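# Place the rack part inside the cabinet

## Task

Move the part that sits on the rack into the cabinet, then open the gripper and pull the arm away from it.

## Robot and tools

Robot: two arms, left_arm and right_arm, each with six joints and a two-finger gripper. Joint order in every row and every per-joint list is always waist, shoulder, elbow, wrist pitch, wrist yaw, wrist roll, followed by the gripper opening.

Scene frame: origin on the table top midway between the arms, +x out over the table, +z up, left_arm on the +y side. The names left and right refer to the arms, not to image sides. Result state lines give each gripper's end_effector_position (metres) and end_effector_quat_wxyz in this frame; the printed hand position can be somewhat off, more so when the arm reaches far. The gripper's fingers point along its own +z and close along its own y; the reported point lies between the pads, about 1 cm short of the fingertips.

Row layout (used by both motion tools): one flat list of 14 numbers covering both arms, each in [-1, 1]: left_arm's 6 joint values and its opening, then right_arm's 6 joint values and its opening. Send all 14 even when only one arm should move. Joint values are scaled offsets, not absolute angles: 1.0 equals 1.202 rad for the waist, 1.258 shoulder, 1.238 elbow, 2.073 wrist pitch, 2.022 for wrist yaw and for wrist roll. The opening is absolute: +1 fully open, -1 closed.

execute_actions(actions): a list of up to 15 actions; each action is a table of up to 15 rows, one row per 1/30 s control step. If a table has fewer than 15 rows, its last row is held for the remaining steps. Joint offsets in every row are measured from the joint angles at the start of that action, not from the previous row; for the first action of a call that means the angles in the latest reported state. An empty list just returns state and images. An action is rejected for both arms if it would push a joint more than 0.036 rad outside its range; if the first action or any malformed action fails, the whole call does nothing. Stated ranges (rad): waist -2.618 to 3.054, shoulder 0.000 to 3.142, elbow 0.000 to 3.142, wrist pitch -1.571 to 1.571, wrist yaw -1.571 to 1.571, wrist roll -2.094 to 2.094. True ends may differ by up to 0.036; a joint driven fully into its end yields the line "joint sent to its limit" (no such line does not prove more room exists).

move(target, speed, blocking): target is one 14-number row whose joint offsets count from the "Joint positions" in the most recent result showing them, not from where the arm is at move start. All joints of both arms travel in step so each reaches its goal together; grippers therefore follow curves. Finger openings are applied at the start. speed (0.01 to 2 rad/s, default 0.5) caps the joint with the longest travel. Paths take 0.5 to 10 s; longer ones are cut off at 10 s. Moves ignore obstacles and the other arm; faster moves and targets set deeper past contact press harder. The result adds a "move:" line: outcome (done, off_target, moving, held, fault), limits=held or limits=none, and each arm's joint farthest from target. With blocking=false the result comes after 0.5 s while motion continues; other motion commands are refused until a result shows it ended, so use wait or stop.

wait(seconds): 0 to 10; arms keep their last command; returns early if a running move ends. stop(): brakes a running move (needs room; fingers keep going). zoom_image(camera, region): camera is cam_high, cam_low, cam_left_wrist or cam_right_wrist (each 504x504); region [x0, y0, x1, y1] in pixels from the top-left, at most 504 by 504. finished_scene(scene): pass the current scene number once the part rests in the cabinet and the gripper has released it and backed off; it cannot be undone.

Result lines: Joint positions and Joint velocities per arm (rad, rad/s, then pad gap in m; 0.094 fully open); Joint targets shows what joints are currently driven toward; grip_measured gives opening on the command scale (each gripper may read off by about 1 mm). Action calls also list per-step joint readings; HELD with an arm label marks held-back steps. "joint command not followed" means the clearance check altered joint targets.

Motion behaviour: each step a joint's target stays within a lead of its measured angle (waist 0.202, shoulder 0.258, elbow 0.238, wrist pitch 0.573, wrist yaw and roll 0.522 rad), and targets that would shift the gripper over 70 mm are scaled back, so big changes need several actions; finish any leftover motion in the next action. Zero offsets can let an arm droop; to hold position, first command offsets back to the desired angles, then zeros, correcting if it still sags.

Gripping: to hold, command an opening about 0.03 below grip_measured (less for a lighter grip). Pads push roughly 50 to 62 N, less on parts under about 2 mm thick. Brief tugs on a held part or pushes on loose items can occur.

Avoid: knocking or placing anything off the table, dropping or slamming the part, hard shoves, and arms colliding or pressing on each other. Holding loads heats motors: MOTOR HOT at 75 °C, an arm stop for 10 s at 90 °C, and at 100 °C the arm and gripper go limp and fall (OVER-TEMPERATURE FAULT). Don't hold the part longer than needed. Quicker, smoother motion with low effort is preferred.

Each tool is called after "Request:" as a command line: name --argument value for each argument, lists and objects as JSON in quotes; but a table of rows of numbers goes row by row, as --pt "numbers of a row", without its own name.

## Session

Request:
execute_actions --actions '[]'

Scene clock: 0.00 s.
left_arm: end_effector_position=(+0.2573, +0.0211, +0.3345) grip_measured=+1.000 end_effector_quat_wxyz=(+0.628, +0.731, +0.195, -0.183) | right_arm: end_effector_position=(+0.2131, -0.5281, +0.2420) grip_measured=+1.000 end_effector_quat_wxyz=(+0.729, +0.047, +0.648, -0.218)
Joint names: [waist, shoulder, elbow, wrist pitch, wrist yaw, wrist roll]
Joint positions: left_arm=[-0.057  1.413  1.29  -0.642  1.36   1.78   0.094] | right_arm=[-0.971  0.569  0.086  0.681 -0.65  -0.097  0.094]
Joint velocities: left_arm=[-0.012 -0.002  0.002  0.066  0.037  0.051  0.   ] | right_arm=[-0.002 -0.012 -0.002 -0.037 -0.037  0.022  0.   ]
Motor temperatures (°C, as the motors report them): left_arm=[27 26 27 25 28 26] | right_arm=[28 28 26 28 28 26]
Joint targets: left_arm=[-0.057 1.406 1.299 -0.651 1.371 1.776] | right_arm=[-0.971 0.564 0.099 0.686 -0.648 -0.096]

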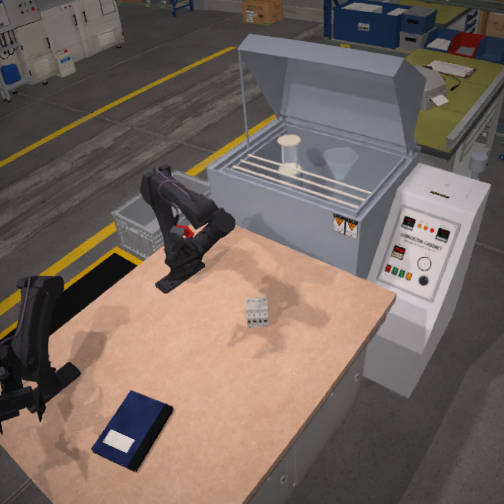

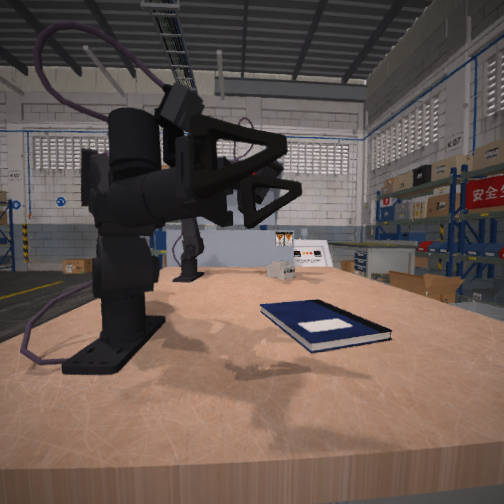

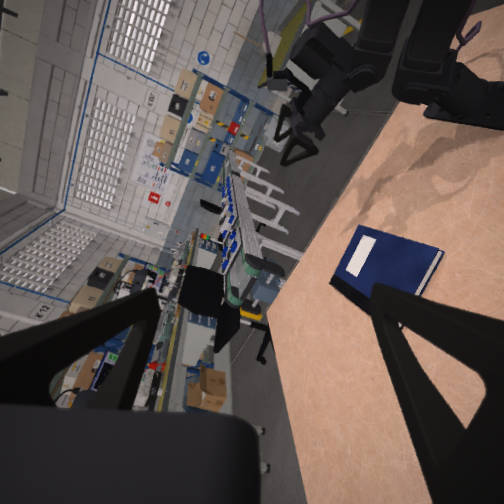

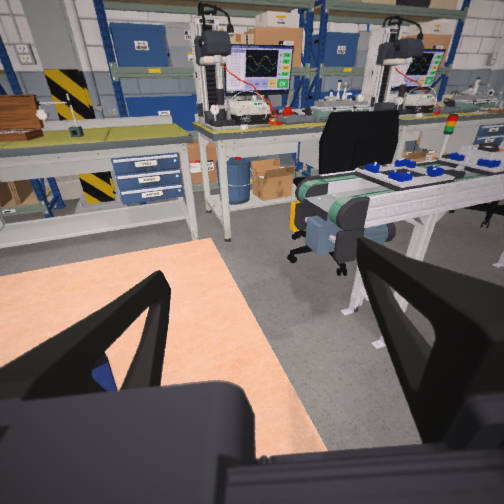

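Request:
move --target '[0.047,0,0,-0.27,-0.6726,-0.88,1,0,0,0,0,0,0,1]' --speed 1.2

Request:
zoom_image --camera "cam_high" --region '[190,100,430,340]'

Scene clock: 8.67 s.
left_arm: end_effector_position=(+0.2754, +0.2072, +0.1687) grip_measured=+1.000 end_effector_quat_wxyz=(+0.128, +0.067, +0.989, -0.014) | right_arm: end_effector_position=(+0.2131, -0.5281, +0.2420) grip_measured=+1.000 end_effector_quat_wxyz=(+0.729, +0.047, +0.648, -0.218)
Joint names: [waist, shoulder, elbow, wrist pitch, wrist yaw, wrist roll]
Joint positions: left_arm=[-0.008  1.413  1.29  -1.19   0.012  0.008  0.094] | right_arm=[-0.971  0.569  0.086  0.681 -0.65  -0.097  0.094]
Joint velocities: left_arm=[-0.012 -0.007  0.002 -0.022  0.037 -0.051  0.   ] | right_arm=[-0.022  0.002 -0.002 -0.051 -0.007  0.081  0.   ]
Motor temperatures (°C, as the motors report them): left_arm=[27 27 28 26 28 26] | right_arm=[28 28 27 30 28 26]
Joint targets: left_arm=[-0.000 1.413 1.290 -1.202 0.000 0.000] | right_arm=[-0.971 0.569 0.086 0.681 -0.650 -0.097]
move: done; limits=none; left_arm: farthest joint: the wrist yaw, 0.012 radians from its target (1.360 radians at the start); right_arm: farthest joint: the waist, 0.000 radians from its target (0.000 radians at the start)

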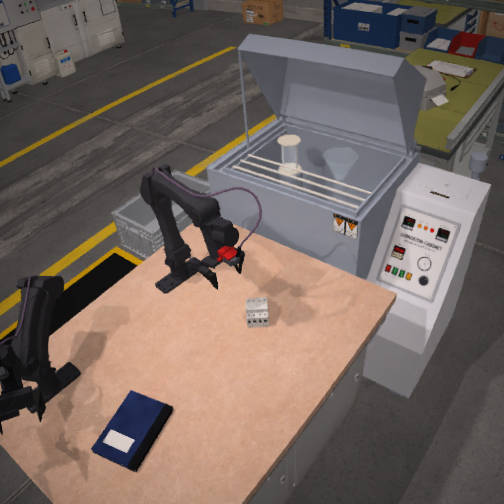

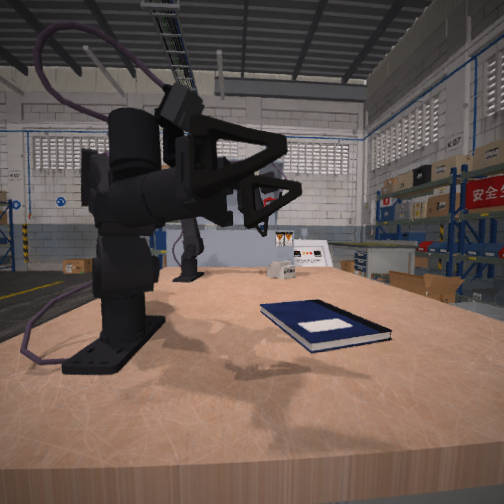

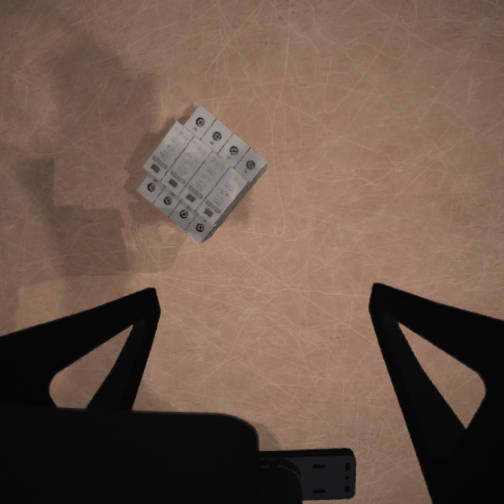

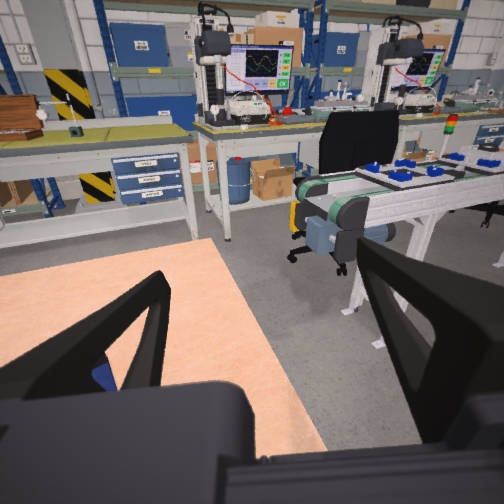

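Region (190, 100, 430, 340) of cam_high's 504x504 image, scaled by 2.100, with more detail than that image has.

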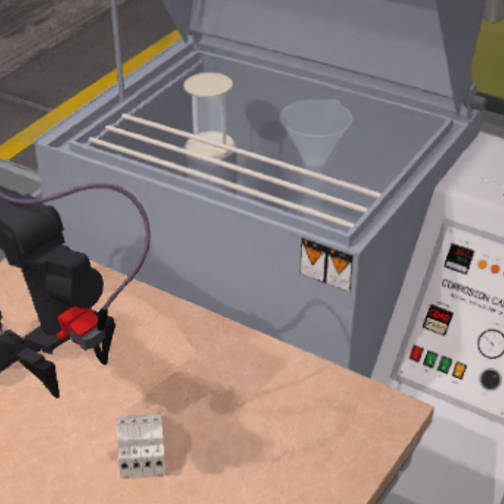

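Request:
move --target '[1.0,0.07,0.412,0,0,0,1,0,0,0,0,0,0,1]' --speed 1.0

Scene clock: 24.33 s.
left_arm: end_effector_position=(+0.1635, +0.5709, +0.3121) grip_measured=+1.000 end_effector_quat_wxyz=(+0.283, -0.479, +0.815, +0.163) | right_arm: end_effector_position=(+0.2131, -0.5281, +0.2420) grip_measured=+1.000 end_effector_quat_wxyz=(+0.729, +0.047, +0.648, -0.218)
Joint names: [waist, shoulder, elbow, wrist pitch, wrist yaw, wrist roll]
Joint positions: left_arm=[ 1.192  1.493  1.775 -1.188  0.012  0.008  0.094] | right_arm=[-0.971  0.569  0.086  0.681 -0.65  -0.097  0.094]
Joint velocities: left_arm=[ 0.017  0.002 -0.002  0.022 -0.051 -0.081  0.   ] | right_arm=[ 0.007 -0.002 -0.012  0.007 -0.022 -0.022  0.   ]
Motor temperatures (°C, as the motors report them): left_arm=[27 27 28 26 28 26] | right_arm=[28 28 27 31 28 26]
Joint targets: left_arm=[1.194 1.501 1.800 -1.191 0.012 0.008] | right_arm=[-0.971 0.569 0.086 0.681 -0.650 -0.097]
move: off_target (left_arm); limits=none; left_arm: farthest joint: the elbow, 0.025 radians from its target (0.510 radians at the start); right_arm: farthest joint: the waist, 0.000 radians from its target (0.000 radians at the start)

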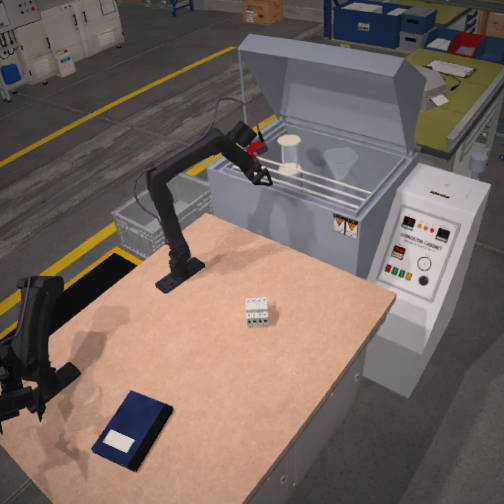

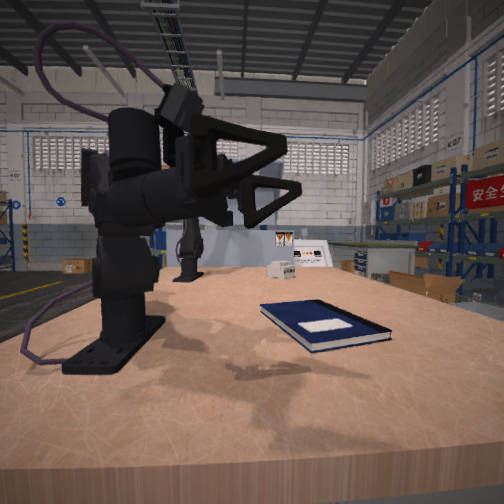

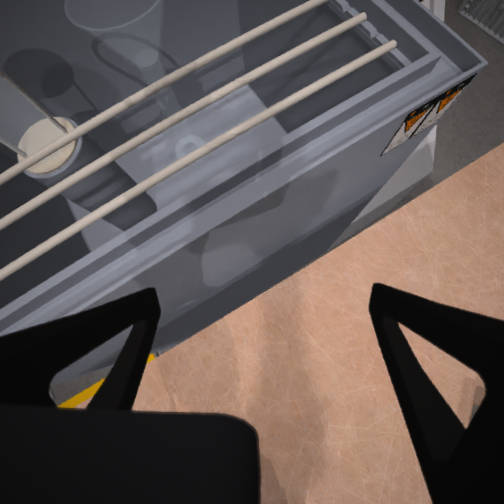

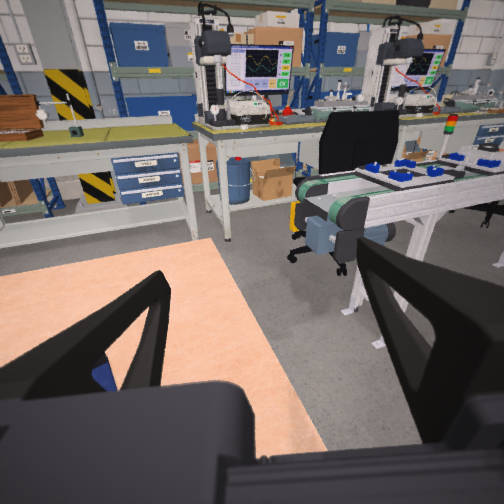

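Request:
move --target '[-0.667,0.071,-0.466,0.158,0.264,0.498,1,0,0,0,0,0,0,1]' --speed 1.0

Scene clock: 44.73 s.
left_arm: end_effector_position=(+0.3404, +0.2525, +0.1340) grip_measured=+1.000 end_effector_quat_wxyz=(+0.276, +0.381, +0.875, -0.113) | right_arm: end_effector_position=(+0.2131, -0.5281, +0.2420) grip_measured=+1.000 end_effector_quat_wxyz=(+0.729, +0.047, +0.648, -0.218)
Joint names: [waist, shoulder, elbow, wrist pitch, wrist yaw, wrist roll]
Joint positions: left_arm=[ 0.39   1.583  1.202 -0.869  0.524  1.007  0.094] | right_arm=[-0.971  0.569  0.086  0.681 -0.65  -0.097  0.094]
Joint velocities: left_arm=[-0.017  0.012 -0.007  0.037 -0.051 -0.007  0.   ] | right_arm=[-0.002 -0.007  0.007  0.007  0.007 -0.022  0.   ]
Motor temperatures (°C, as the motors report them): left_arm=[27 27 29 28 28 26] | right_arm=[28 28 28 33 28 26]
Joint targets: left_arm=[0.391 1.582 1.198 -0.860 0.546 1.015] | right_arm=[-0.971 0.569 0.086 0.681 -0.650 -0.097]
move: off_target (left_arm); limits=none; left_arm: farthest joint: the wrist yaw, 0.022 radians from its target (0.534 radians at the start); right_arm: farthest joint: the waist, 0.000 radians from its target (0.000 radians at the start)

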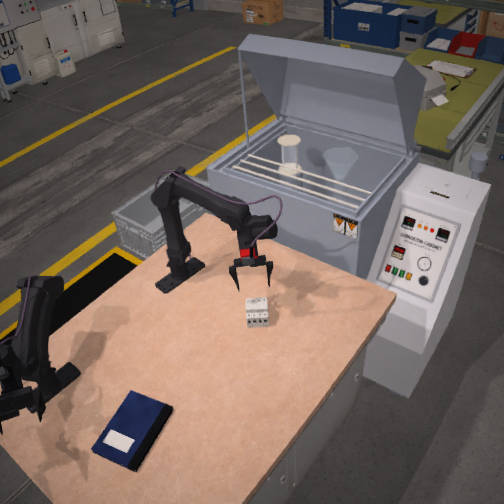

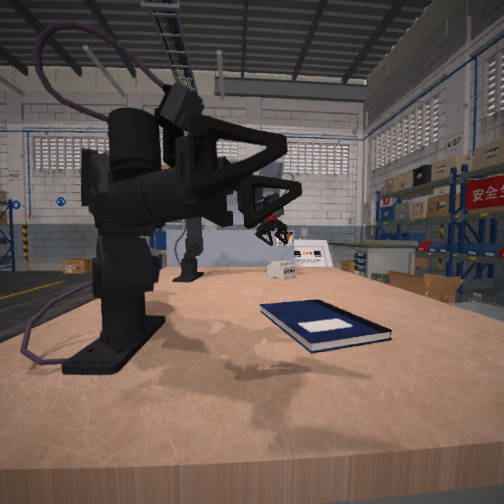

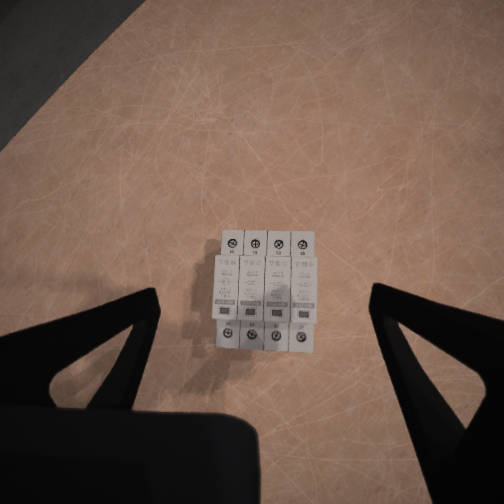

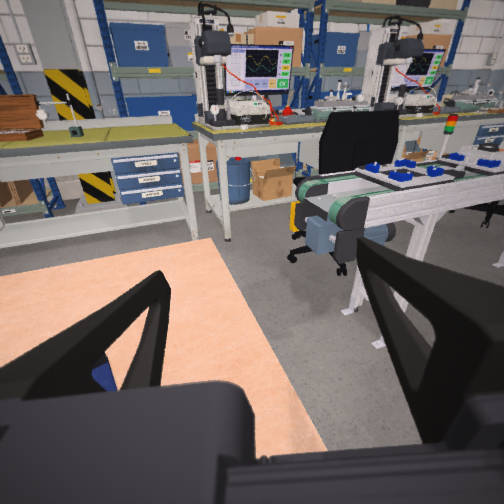

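Request:
move --target '[-0.012,0.1,-0.224,0.196,0.012,0.006,1,0,0,0,0,0,0,1]' --speed 0.3

Scene clock: 50.67 s.
left_arm: end_effector_position=(+0.3414, +0.2502, +0.0393) grip_measured=+1.000 end_effector_quat_wxyz=(+0.279, +0.386, +0.872, -0.113) | right_arm: end_effector_position=(+0.2131, -0.5281, +0.2420) grip_measured=+1.000 end_effector_quat_wxyz=(+0.729, +0.047, +0.648, -0.218)
Joint names: [waist, shoulder, elbow, wrist pitch, wrist yaw, wrist roll]
Joint positions: left_arm=[ 0.384  1.706  0.932 -0.471  0.526  1.012  0.094] | right_arm=[-0.971  0.569  0.086  0.681 -0.65  -0.097  0.094]
Joint velocities: left_arm=[-0.007  0.002  0.012 -0.037  0.022 -0.007  0.   ] | right_arm=[ 0.007 -0.017 -0.007 -0.081 -0.007 -0.022  0.   ]
Motor temperatures (°C, as the motors report them): left_arm=[27 27 29 28 28 26] | right_arm=[28 28 28 33 28 26]
Joint targets: left_arm=[0.376 1.709 0.924 -0.462 0.548 1.019] | right_arm=[-0.971 0.569 0.086 0.681 -0.650 -0.097]
move: off_target (left_arm); limits=none; left_arm: farthest joint: the wrist yaw, 0.022 radians from its target (0.024 radians at the start); right_arm: farthest joint: the waist, 0.000 radians from its target (0.000 radians at the start)

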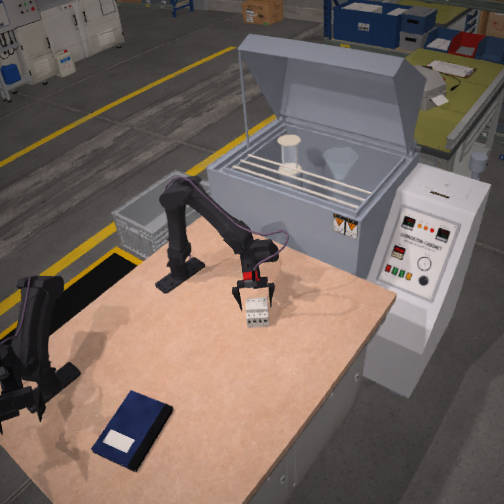

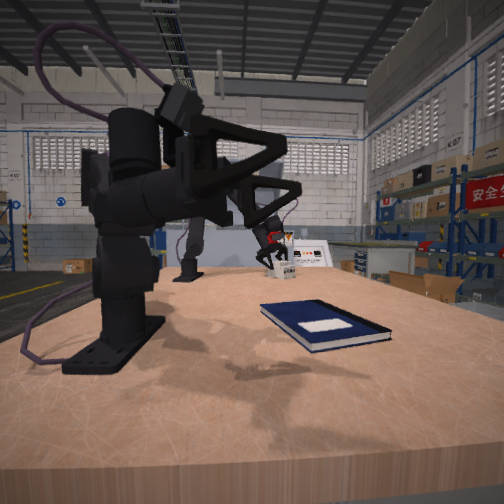

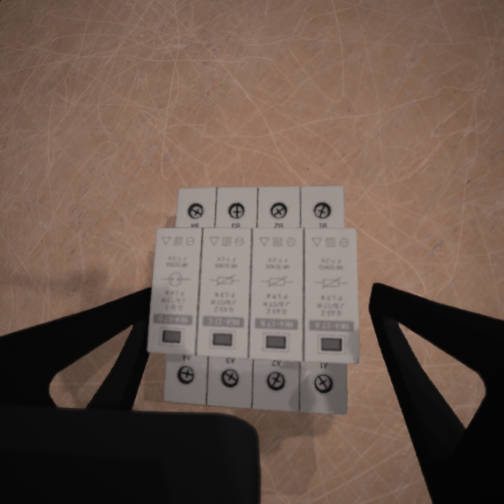

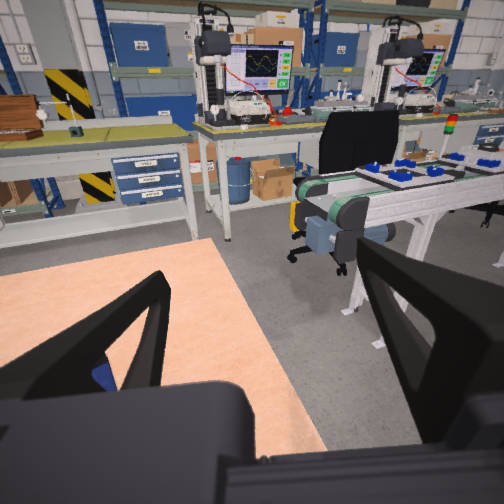

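Request:
move --target '[-0.02,0.03,0,0.02,0,0,1,0,0,0,0,0,0,1]' --speed 0.2

Request:
move --target '[0,0,0,0,0,0,0.4,0,0,0,0,0,0,1]'

Scene clock: 54.60 s.
left_arm: end_effector_position=(+0.3456, +0.2454, +0.0309) grip_measured=+1.000 end_effector_quat_wxyz=(+0.278, +0.394, +0.869, -0.115) | right_arm: end_effector_position=(+0.2131, -0.5281, +0.2420) grip_measured=+1.000 end_effector_quat_wxyz=(+0.729, +0.047, +0.648, -0.218)
Joint names: [waist, shoulder, elbow, wrist pitch, wrist yaw, wrist roll]
Joint positions: left_arm=[ 0.368  1.739  0.932 -0.438  0.526  1.012  0.094] | right_arm=[-0.971  0.569  0.086  0.681 -0.65  -0.097  0.094]
Joint velocities: left_arm=[ 0.002 -0.007  0.007 -0.022  0.037  0.007  0.   ] | right_arm=[-0.002 -0.007 -0.007  0.066 -0.037  0.022  0.   ]
Motor temperatures (°C, as the motors report them): left_arm=[27 27 29 28 28 26] | right_arm=[28 28 28 33 28 26]
Joint targets: left_arm=[0.360 1.744 0.932 -0.429 0.526 1.012] | right_arm=[-0.971 0.569 0.086 0.681 -0.650 -0.097]
move: done; limits=none; left_arm: farthest joint: the waist, 0.008 radians from its target (0.024 radians at the start); right_arm: farthest joint: the waist, 0.000 radians from its target (0.000 radians at the start)

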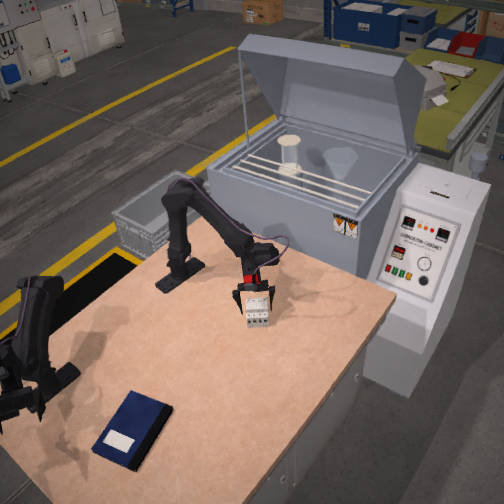

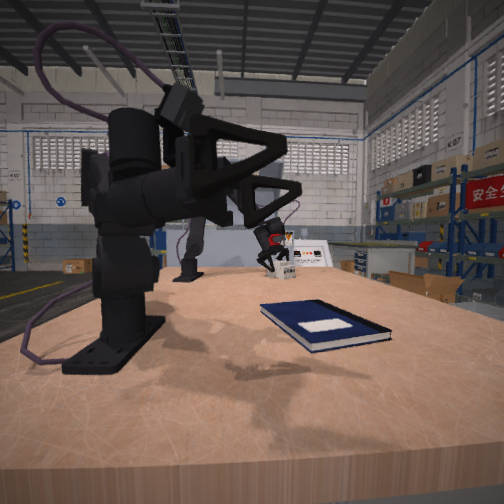

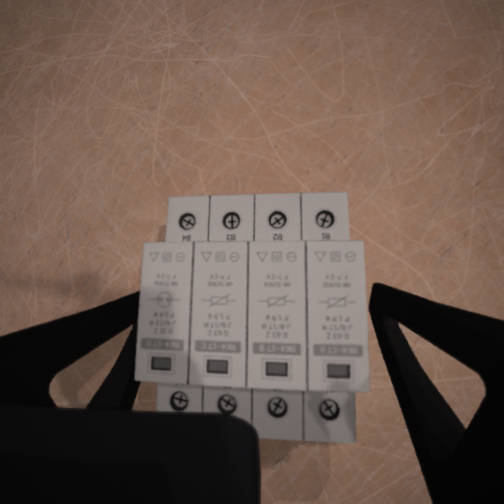

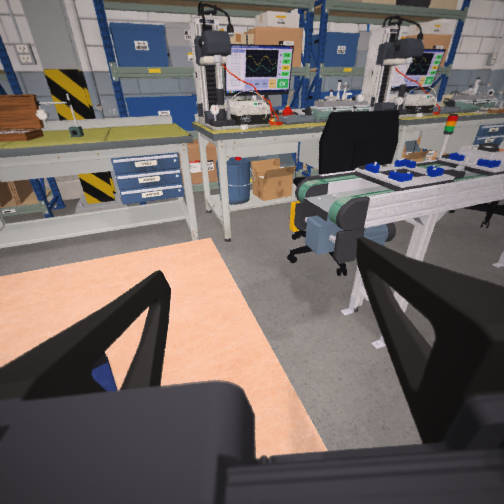

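Scene clock: 55.10 s.
left_arm: end_effector_position=(+0.3463, +0.2460, +0.0310) grip_measured=+0.541 end_effector_quat_wxyz=(+0.279, +0.394, +0.869, -0.113) | right_arm: end_effector_position=(+0.2131, -0.5281, +0.2420) grip_measured=+1.000 end_effector_quat_wxyz=(+0.729, +0.047, +0.648, -0.218)
Joint names: [waist, shoulder, elbow, wrist pitch, wrist yaw, wrist roll]
Joint positions: left_arm=[ 0.368  1.739  0.932 -0.434  0.524  1.012  0.072] | right_arm=[-0.971  0.569  0.086  0.681 -0.65  -0.097  0.094]
Joint velocities: left_arm=[-0.012  0.007 -0.002  0.022 -0.007 -0.037 -0.001] | right_arm=[-0.007  0.027 -0.002 -0.037 -0.022  0.081  0.   ]
Motor temperatures (°C, as the motors report them): left_arm=[27 27 29 28 28 26] | right_arm=[28 28 28 33 28 26]
Joint targets: left_arm=[0.368 1.739 0.932 -0.438 0.527 1.012] | right_arm=[-0.971 0.569 0.086 0.681 -0.650 -0.097]
move: done; limits=none; left_arm: farthest joint: the wrist pitch, 0.004 radians from its target (0.000 radians at the start); right_arm: farthest joint: the waist, 0.000 radians from its target (0.000 radians at the start)

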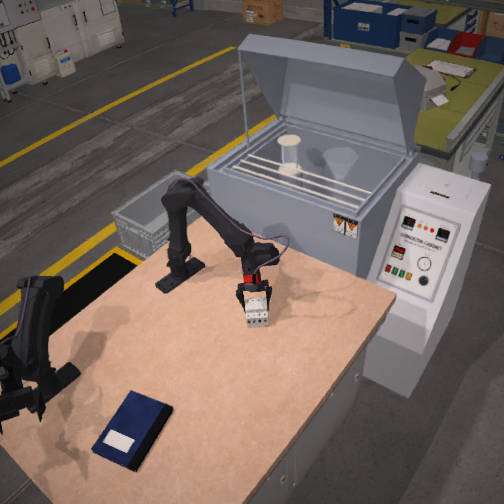

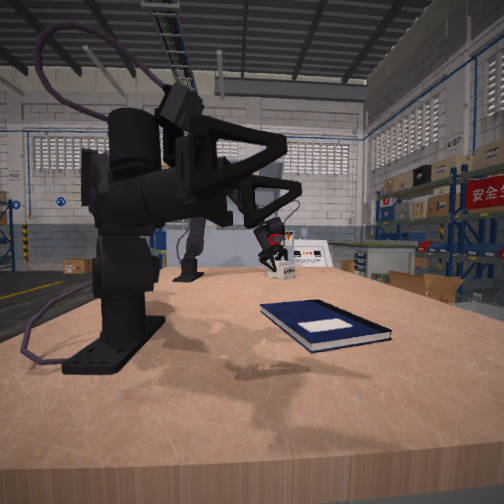

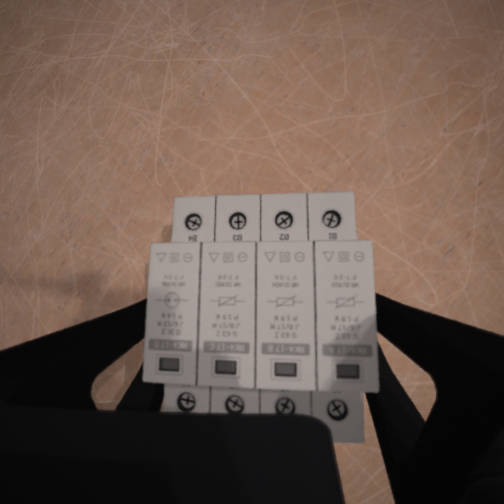

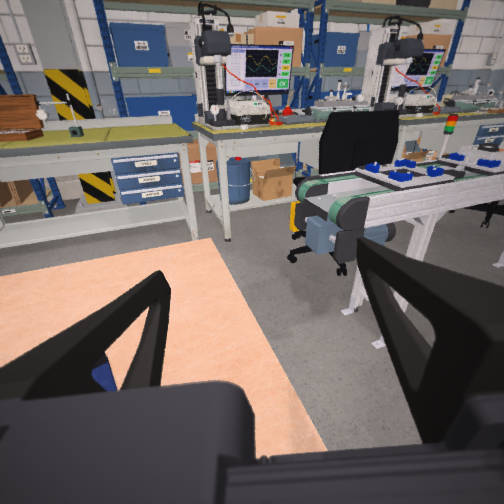

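Request:
move --target '[0,-0.19,0.725,-0.413,0,0,0.49,0,0,0,0,0,0,1]' --speed 0.7

Request:
move --target '[0.817,0,0.02,0,-0.365,-0.647,0.49,0,0,0,0,0,0,1]' --speed 0.8

Scene clock: 62.33 s.
left_arm: end_effector_position=(+0.3346, +0.2490, +0.3091) grip_measured=+0.541 end_effector_quat_wxyz=(+0.339, +0.406, +0.847, -0.041) | right_arm: end_effector_position=(+0.2131, -0.5281, +0.2420) grip_measured=+1.000 end_effector_quat_wxyz=(+0.729, +0.047, +0.648, -0.218)
Joint names: [waist, shoulder, elbow, wrist pitch, wrist yaw, wrist roll]
Joint positions: left_arm=[ 0.368  1.519  1.794 -1.325  0.487  1.012  0.072] | right_arm=[-0.971  0.569  0.086  0.681 -0.65  -0.097  0.094]
Joint velocities: left_arm=[ 0.017  0.002  0.012 -0.051 -0.051  0.037 -0.   ] | right_arm=[-0.007  0.007 -0.002 -0.022  0.022  0.066  0.   ]
Motor temperatures (°C, as the motors report them): left_arm=[27 28 29 28 28 26] | right_arm=[28 28 28 33 28 26]
Joint targets: left_arm=[0.368 1.500 1.830 -1.290 0.524 1.012] | right_arm=[-0.971 0.569 0.086 0.681 -0.650 -0.097]
move: off_target (left_arm); limits=none; left_arm: farthest joint: the wrist yaw, 0.037 radians from its target (0.000 radians at the start); right_arm: farthest joint: the waist, 0.000 radians from its target (0.000 radians at the start)

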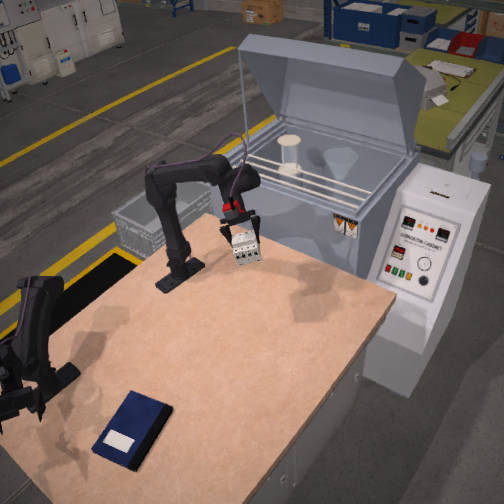

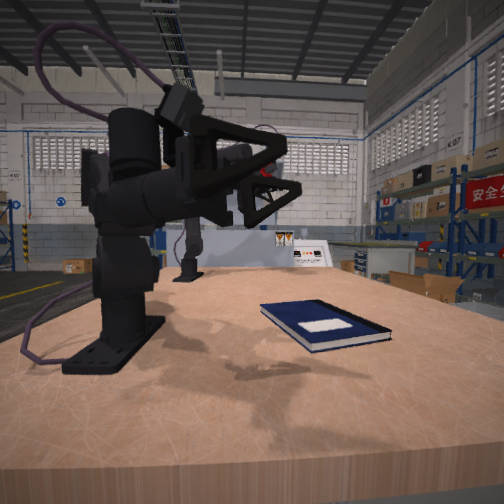

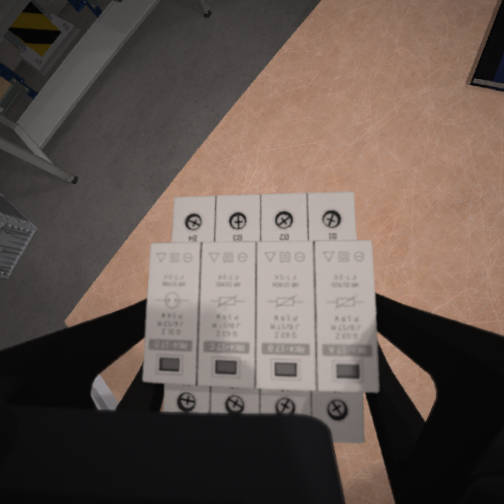

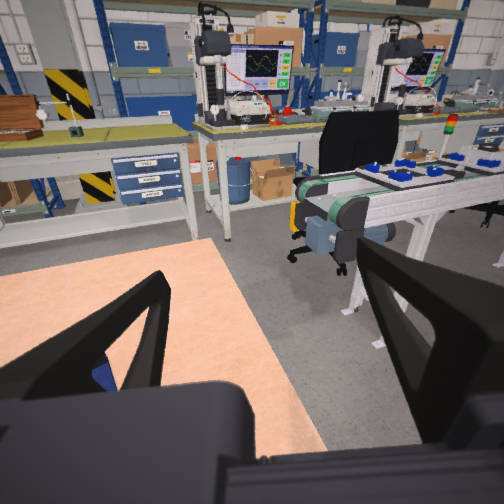

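Scene clock: 64.83 s.
left_arm: end_effector_position=(+0.0612, +0.5804, +0.2868) grip_measured=+0.542 end_effector_quat_wxyz=(-0.159, +0.684, -0.682, -0.202) | right_arm: end_effector_position=(+0.2131, -0.5281, +0.2420) grip_measured=+1.000 end_effector_quat_wxyz=(+0.729, +0.047, +0.648, -0.218)
Joint names: [waist, shoulder, elbow, wrist pitch, wrist yaw, wrist roll]
Joint positions: left_arm=[ 1.35   1.531  1.794 -1.361 -0.221 -0.288  0.072] | right_arm=[-0.971  0.569  0.086  0.681 -0.65  -0.097  0.094]
Joint velocities: left_arm=[ 0.002  0.012 -0.007 -0.051 -0.051  0.037 -0.   ] | right_arm=[-0.012 -0.017 -0.007 -0.066 -0.051 -0.022  0.   ]
Motor temperatures (°C, as the motors report them): left_arm=[27 28 29 28 28 26] | right_arm=[28 28 28 33 28 26]
Joint targets: left_arm=[1.350 1.519 1.819 -1.325 -0.251 -0.297] | right_arm=[-0.971 0.569 0.086 0.681 -0.650 -0.097]
move: off_target (left_arm); limits=none; left_arm: farthest joint: the wrist pitch, 0.036 radians from its target (0.000 radians at the start); right_arm: farthest joint: the waist, 0.000 radians from its target (0.000 radians at the start)

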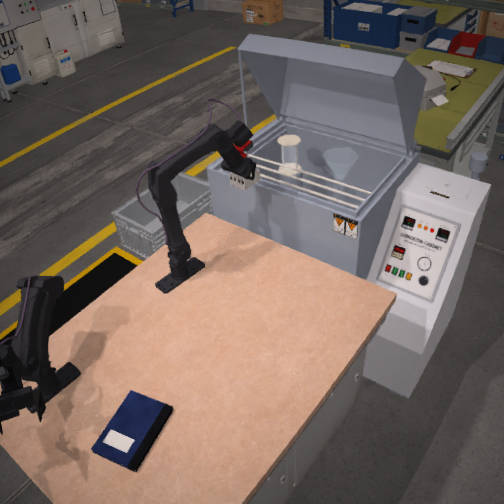

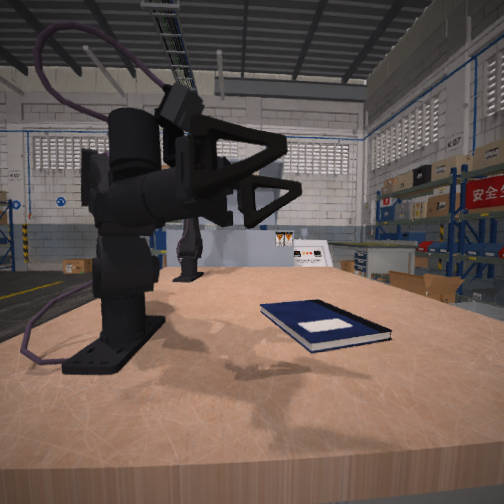

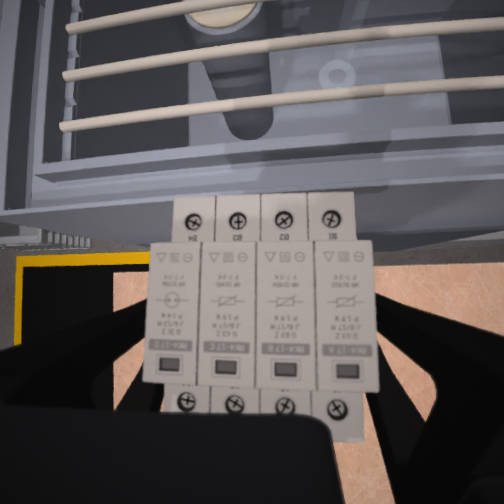

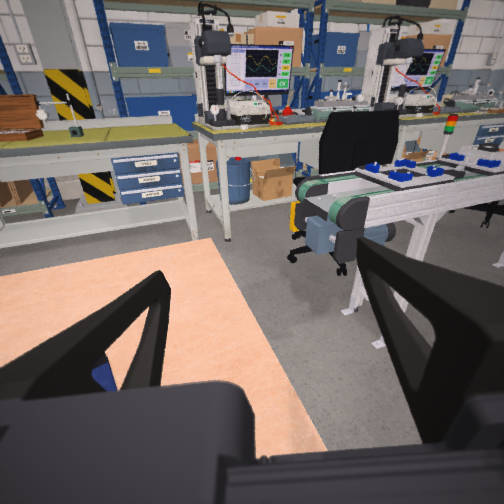

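Request:
move --target '[0,0.5,0.545,0.088,-0.005,0,0.49,0,0,0,0,0,0,1]' --speed 0.4

Request:
zoom_image --camera "cam_high" --region '[210,100,390,240]'

Scene clock: 70.90 s.
left_arm: end_effector_position=(+0.1205, +0.7565, +0.2383) grip_measured=+0.541 end_effector_quat_wxyz=(-0.192, +0.683, -0.670, -0.219) | right_arm: end_effector_position=(+0.2131, -0.5281, +0.2420) grip_measured=+1.000 end_effector_quat_wxyz=(+0.729, +0.047, +0.648, -0.218)
Joint names: [waist, shoulder, elbow, wrist pitch, wrist yaw, wrist roll]
Joint positions: left_arm=[ 1.354  2.192  2.415 -1.241 -0.224 -0.29   0.072] | right_arm=[-0.971  0.569  0.086  0.681 -0.65  -0.097  0.094]
Joint velocities: left_arm=[-0.017 -0.012 -0.012 -0.007 -0.007 -0.037 -0.   ] | right_arm=[-0.007  0.007 -0.002  0.037 -0.066  0.007  0.   ]
Motor temperatures (°C, as the motors report them): left_arm=[27 28 29 29 28 26] | right_arm=[28 28 28 34 28 26]
Joint targets: left_arm=[1.350 2.160 2.469 -1.179 -0.231 -0.288] | right_arm=[-0.971 0.569 0.086 0.681 -0.650 -0.097]
move: off_target (left_arm); limits=none; left_arm: farthest joint: the wrist pitch, 0.063 radians from its target (0.182 radians at the start); right_arm: farthest joint: the waist, 0.000 radians from its target (0.000 radians at the start)

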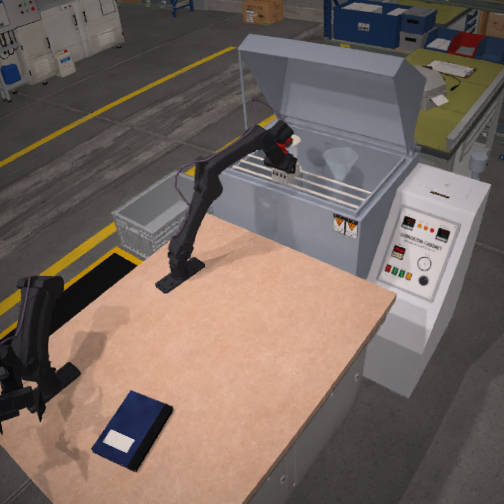

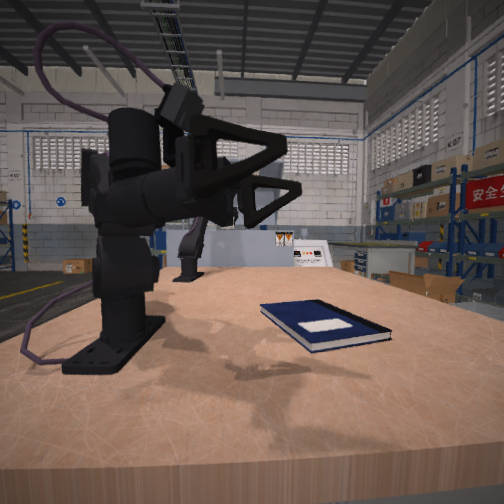

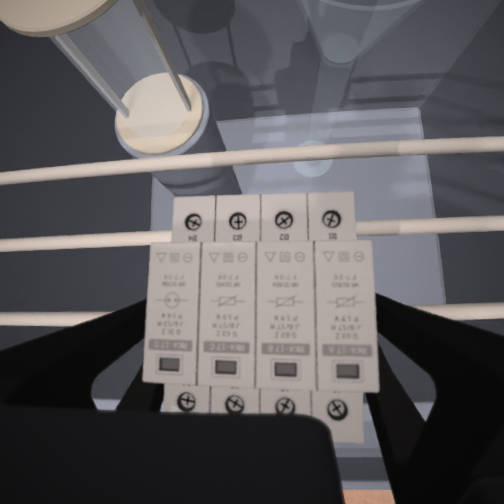

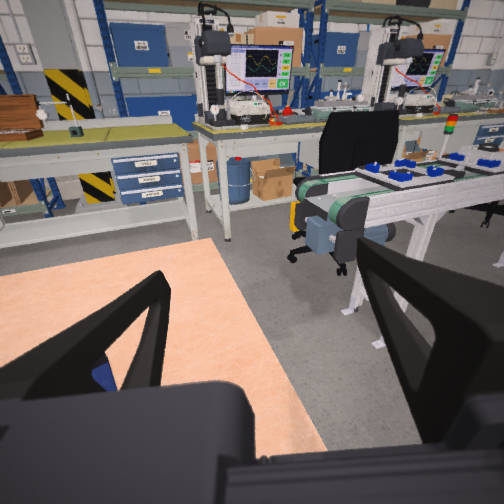

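Region (210, 100, 390, 240) of cam_high's 504x504 image, scaled by 2.800, with more detail than that image has.

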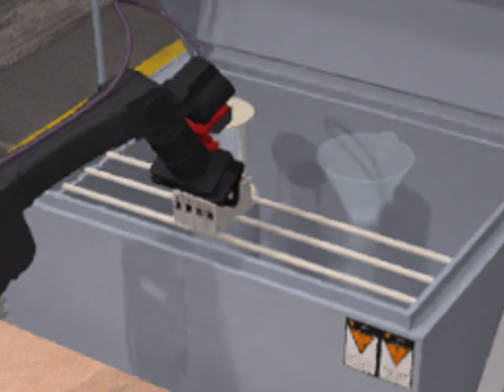

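Request:
move --target '[0,-0.075,-0.154,0.127,0.008,-0.005,0.49,0,0,0,0,0,0,1]' --speed 0.2

Scene clock: 78.57 s.
left_arm: end_effector_position=(+0.1240, +0.7600, +0.2122) grip_measured=+0.541 end_effector_quat_wxyz=(-0.199, +0.683, -0.669, -0.215) | right_arm: end_effector_position=(+0.2131, -0.5281, +0.2420) grip_measured=+1.000 end_effector_quat_wxyz=(+0.729, +0.047, +0.648, -0.218)
Joint names: [waist, shoulder, elbow, wrist pitch, wrist yaw, wrist roll]
Joint positions: left_arm=[ 1.354  2.139  2.214 -1.086 -0.212 -0.294  0.072] | right_arm=[-0.971  0.569  0.086  0.681 -0.65  -0.097  0.094]
Joint velocities: left_arm=[ 0.012 -0.012  0.017 -0.037  0.007  0.007 -0.001] | right_arm=[-0.017  0.007 -0.017 -0.037 -0.022  0.007  0.   ]
Motor temperatures (°C, as the motors report them): left_arm=[27 30 30 30 28 26] | right_arm=[28 28 28 34 28 26]
Joint targets: left_arm=[1.354 2.098 2.225 -0.978 -0.208 -0.300] | right_arm=[-0.971 0.569 0.086 0.681 -0.650 -0.097]
move: off_target (left_arm); limits=none; left_arm: farthest joint: the wrist pitch, 0.108 radians from its target (0.263 radians at the start); right_arm: farthest joint: the waist, 0.000 radians from its target (0.000 radians at the start)

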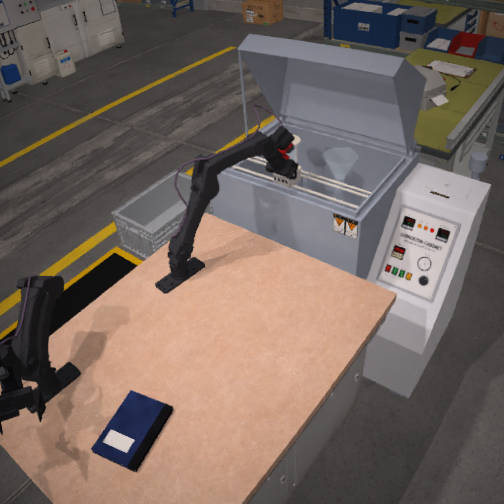

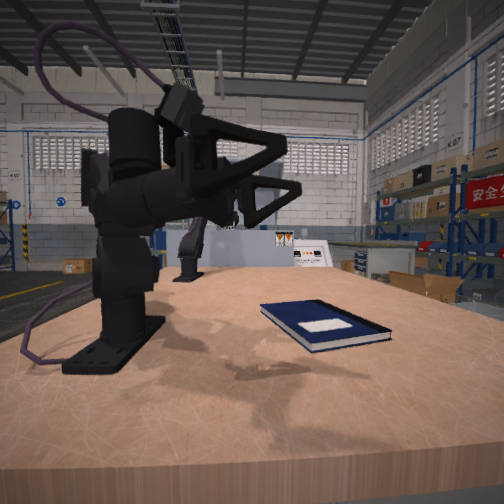

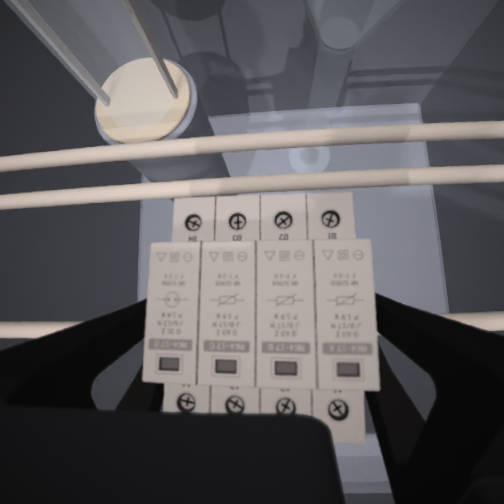

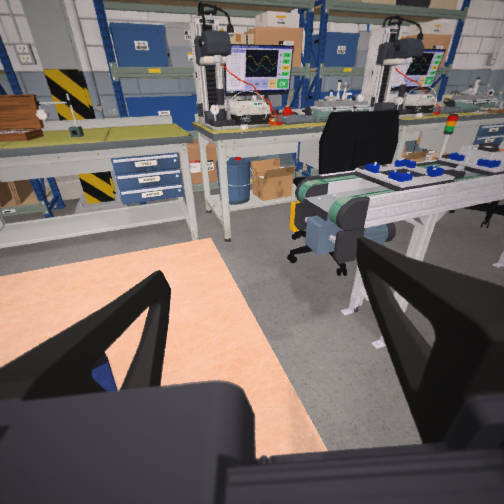

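Request:
move --target '[0,-0.033,0.11,0.01,0,0,0.49,0,0,0,0,0,0,1]' --speed 0.15

Request:
zoom_image --camera "cam_high" --region '[230,120,390,230]'

Scene clock: 88.47 s.
left_arm: end_effector_position=(+0.1260, +0.7634, +0.2399) grip_measured=+0.541 end_effector_quat_wxyz=(-0.224, +0.679, -0.662, -0.225) | right_arm: end_effector_position=(+0.2131, -0.5281, +0.2420) grip_measured=+1.000 end_effector_quat_wxyz=(+0.729, +0.047, +0.648, -0.218)
Joint names: [waist, shoulder, elbow, wrist pitch, wrist yaw, wrist roll]
Joint positions: left_arm=[ 1.354  2.14   2.303 -1.117 -0.208 -0.293  0.072] | right_arm=[-0.971  0.569  0.086  0.681 -0.65  -0.097  0.094]
Joint velocities: left_arm=[ 0.012 -0.002  0.002  0.037  0.051 -0.066 -0.001] | right_arm=[-0.007 -0.022 -0.007 -0.066 -0.022 -0.022  0.   ]
Motor temperatures (°C, as the motors report them): left_arm=[27 32 30 33 28 26] | right_arm=[28 28 28 34 28 26]
Joint targets: left_arm=[1.354 2.098 2.351 -1.065 -0.212 -0.294] | right_arm=[-0.971 0.569 0.086 0.681 -0.650 -0.097]
move: off_target (left_arm); limits=none; left_arm: farthest joint: the wrist pitch, 0.052 radians from its target (0.020 radians at the start); right_arm: farthest joint: the waist, 0.000 radians from its target (0.000 radians at the start)

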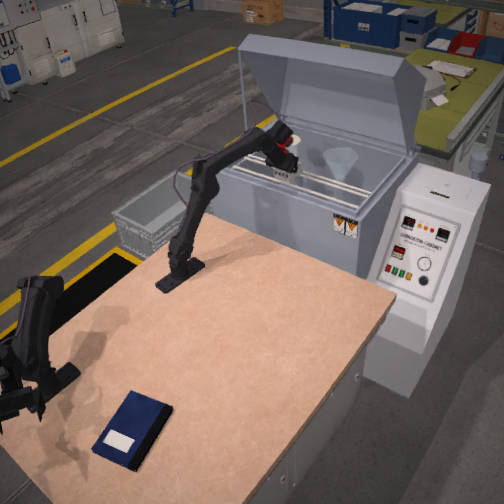

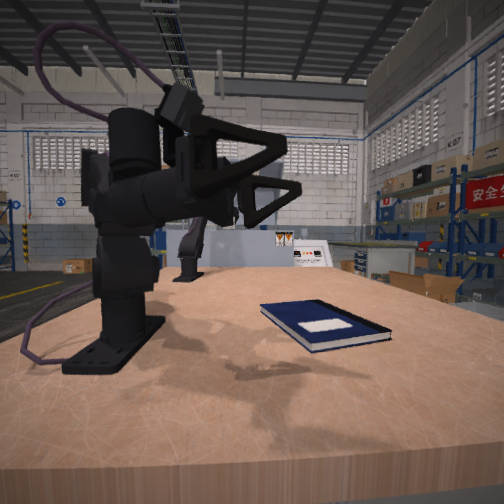

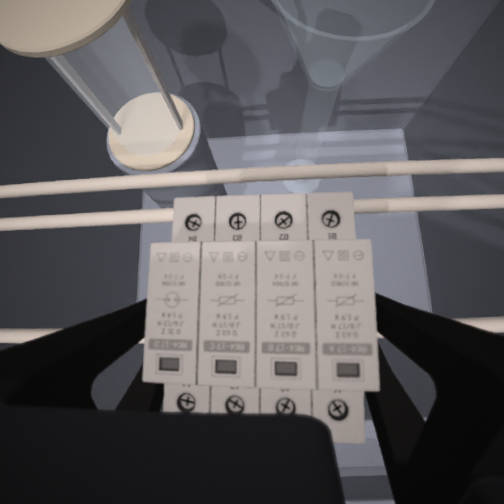

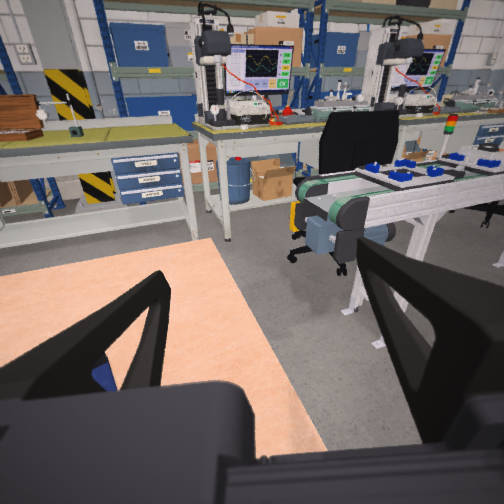

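Region (230, 120, 390, 230) of cam_high's 504x504 image, scaled by 3.150, with more detail than that image has; it fills the top 346 rows of this view, and the rest is white.

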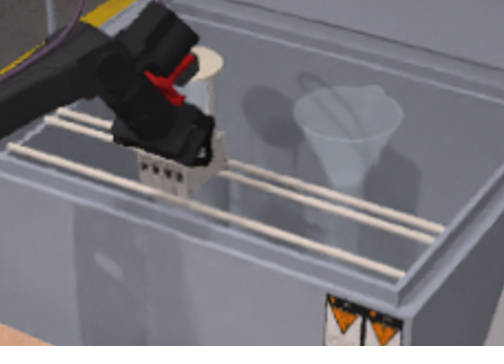

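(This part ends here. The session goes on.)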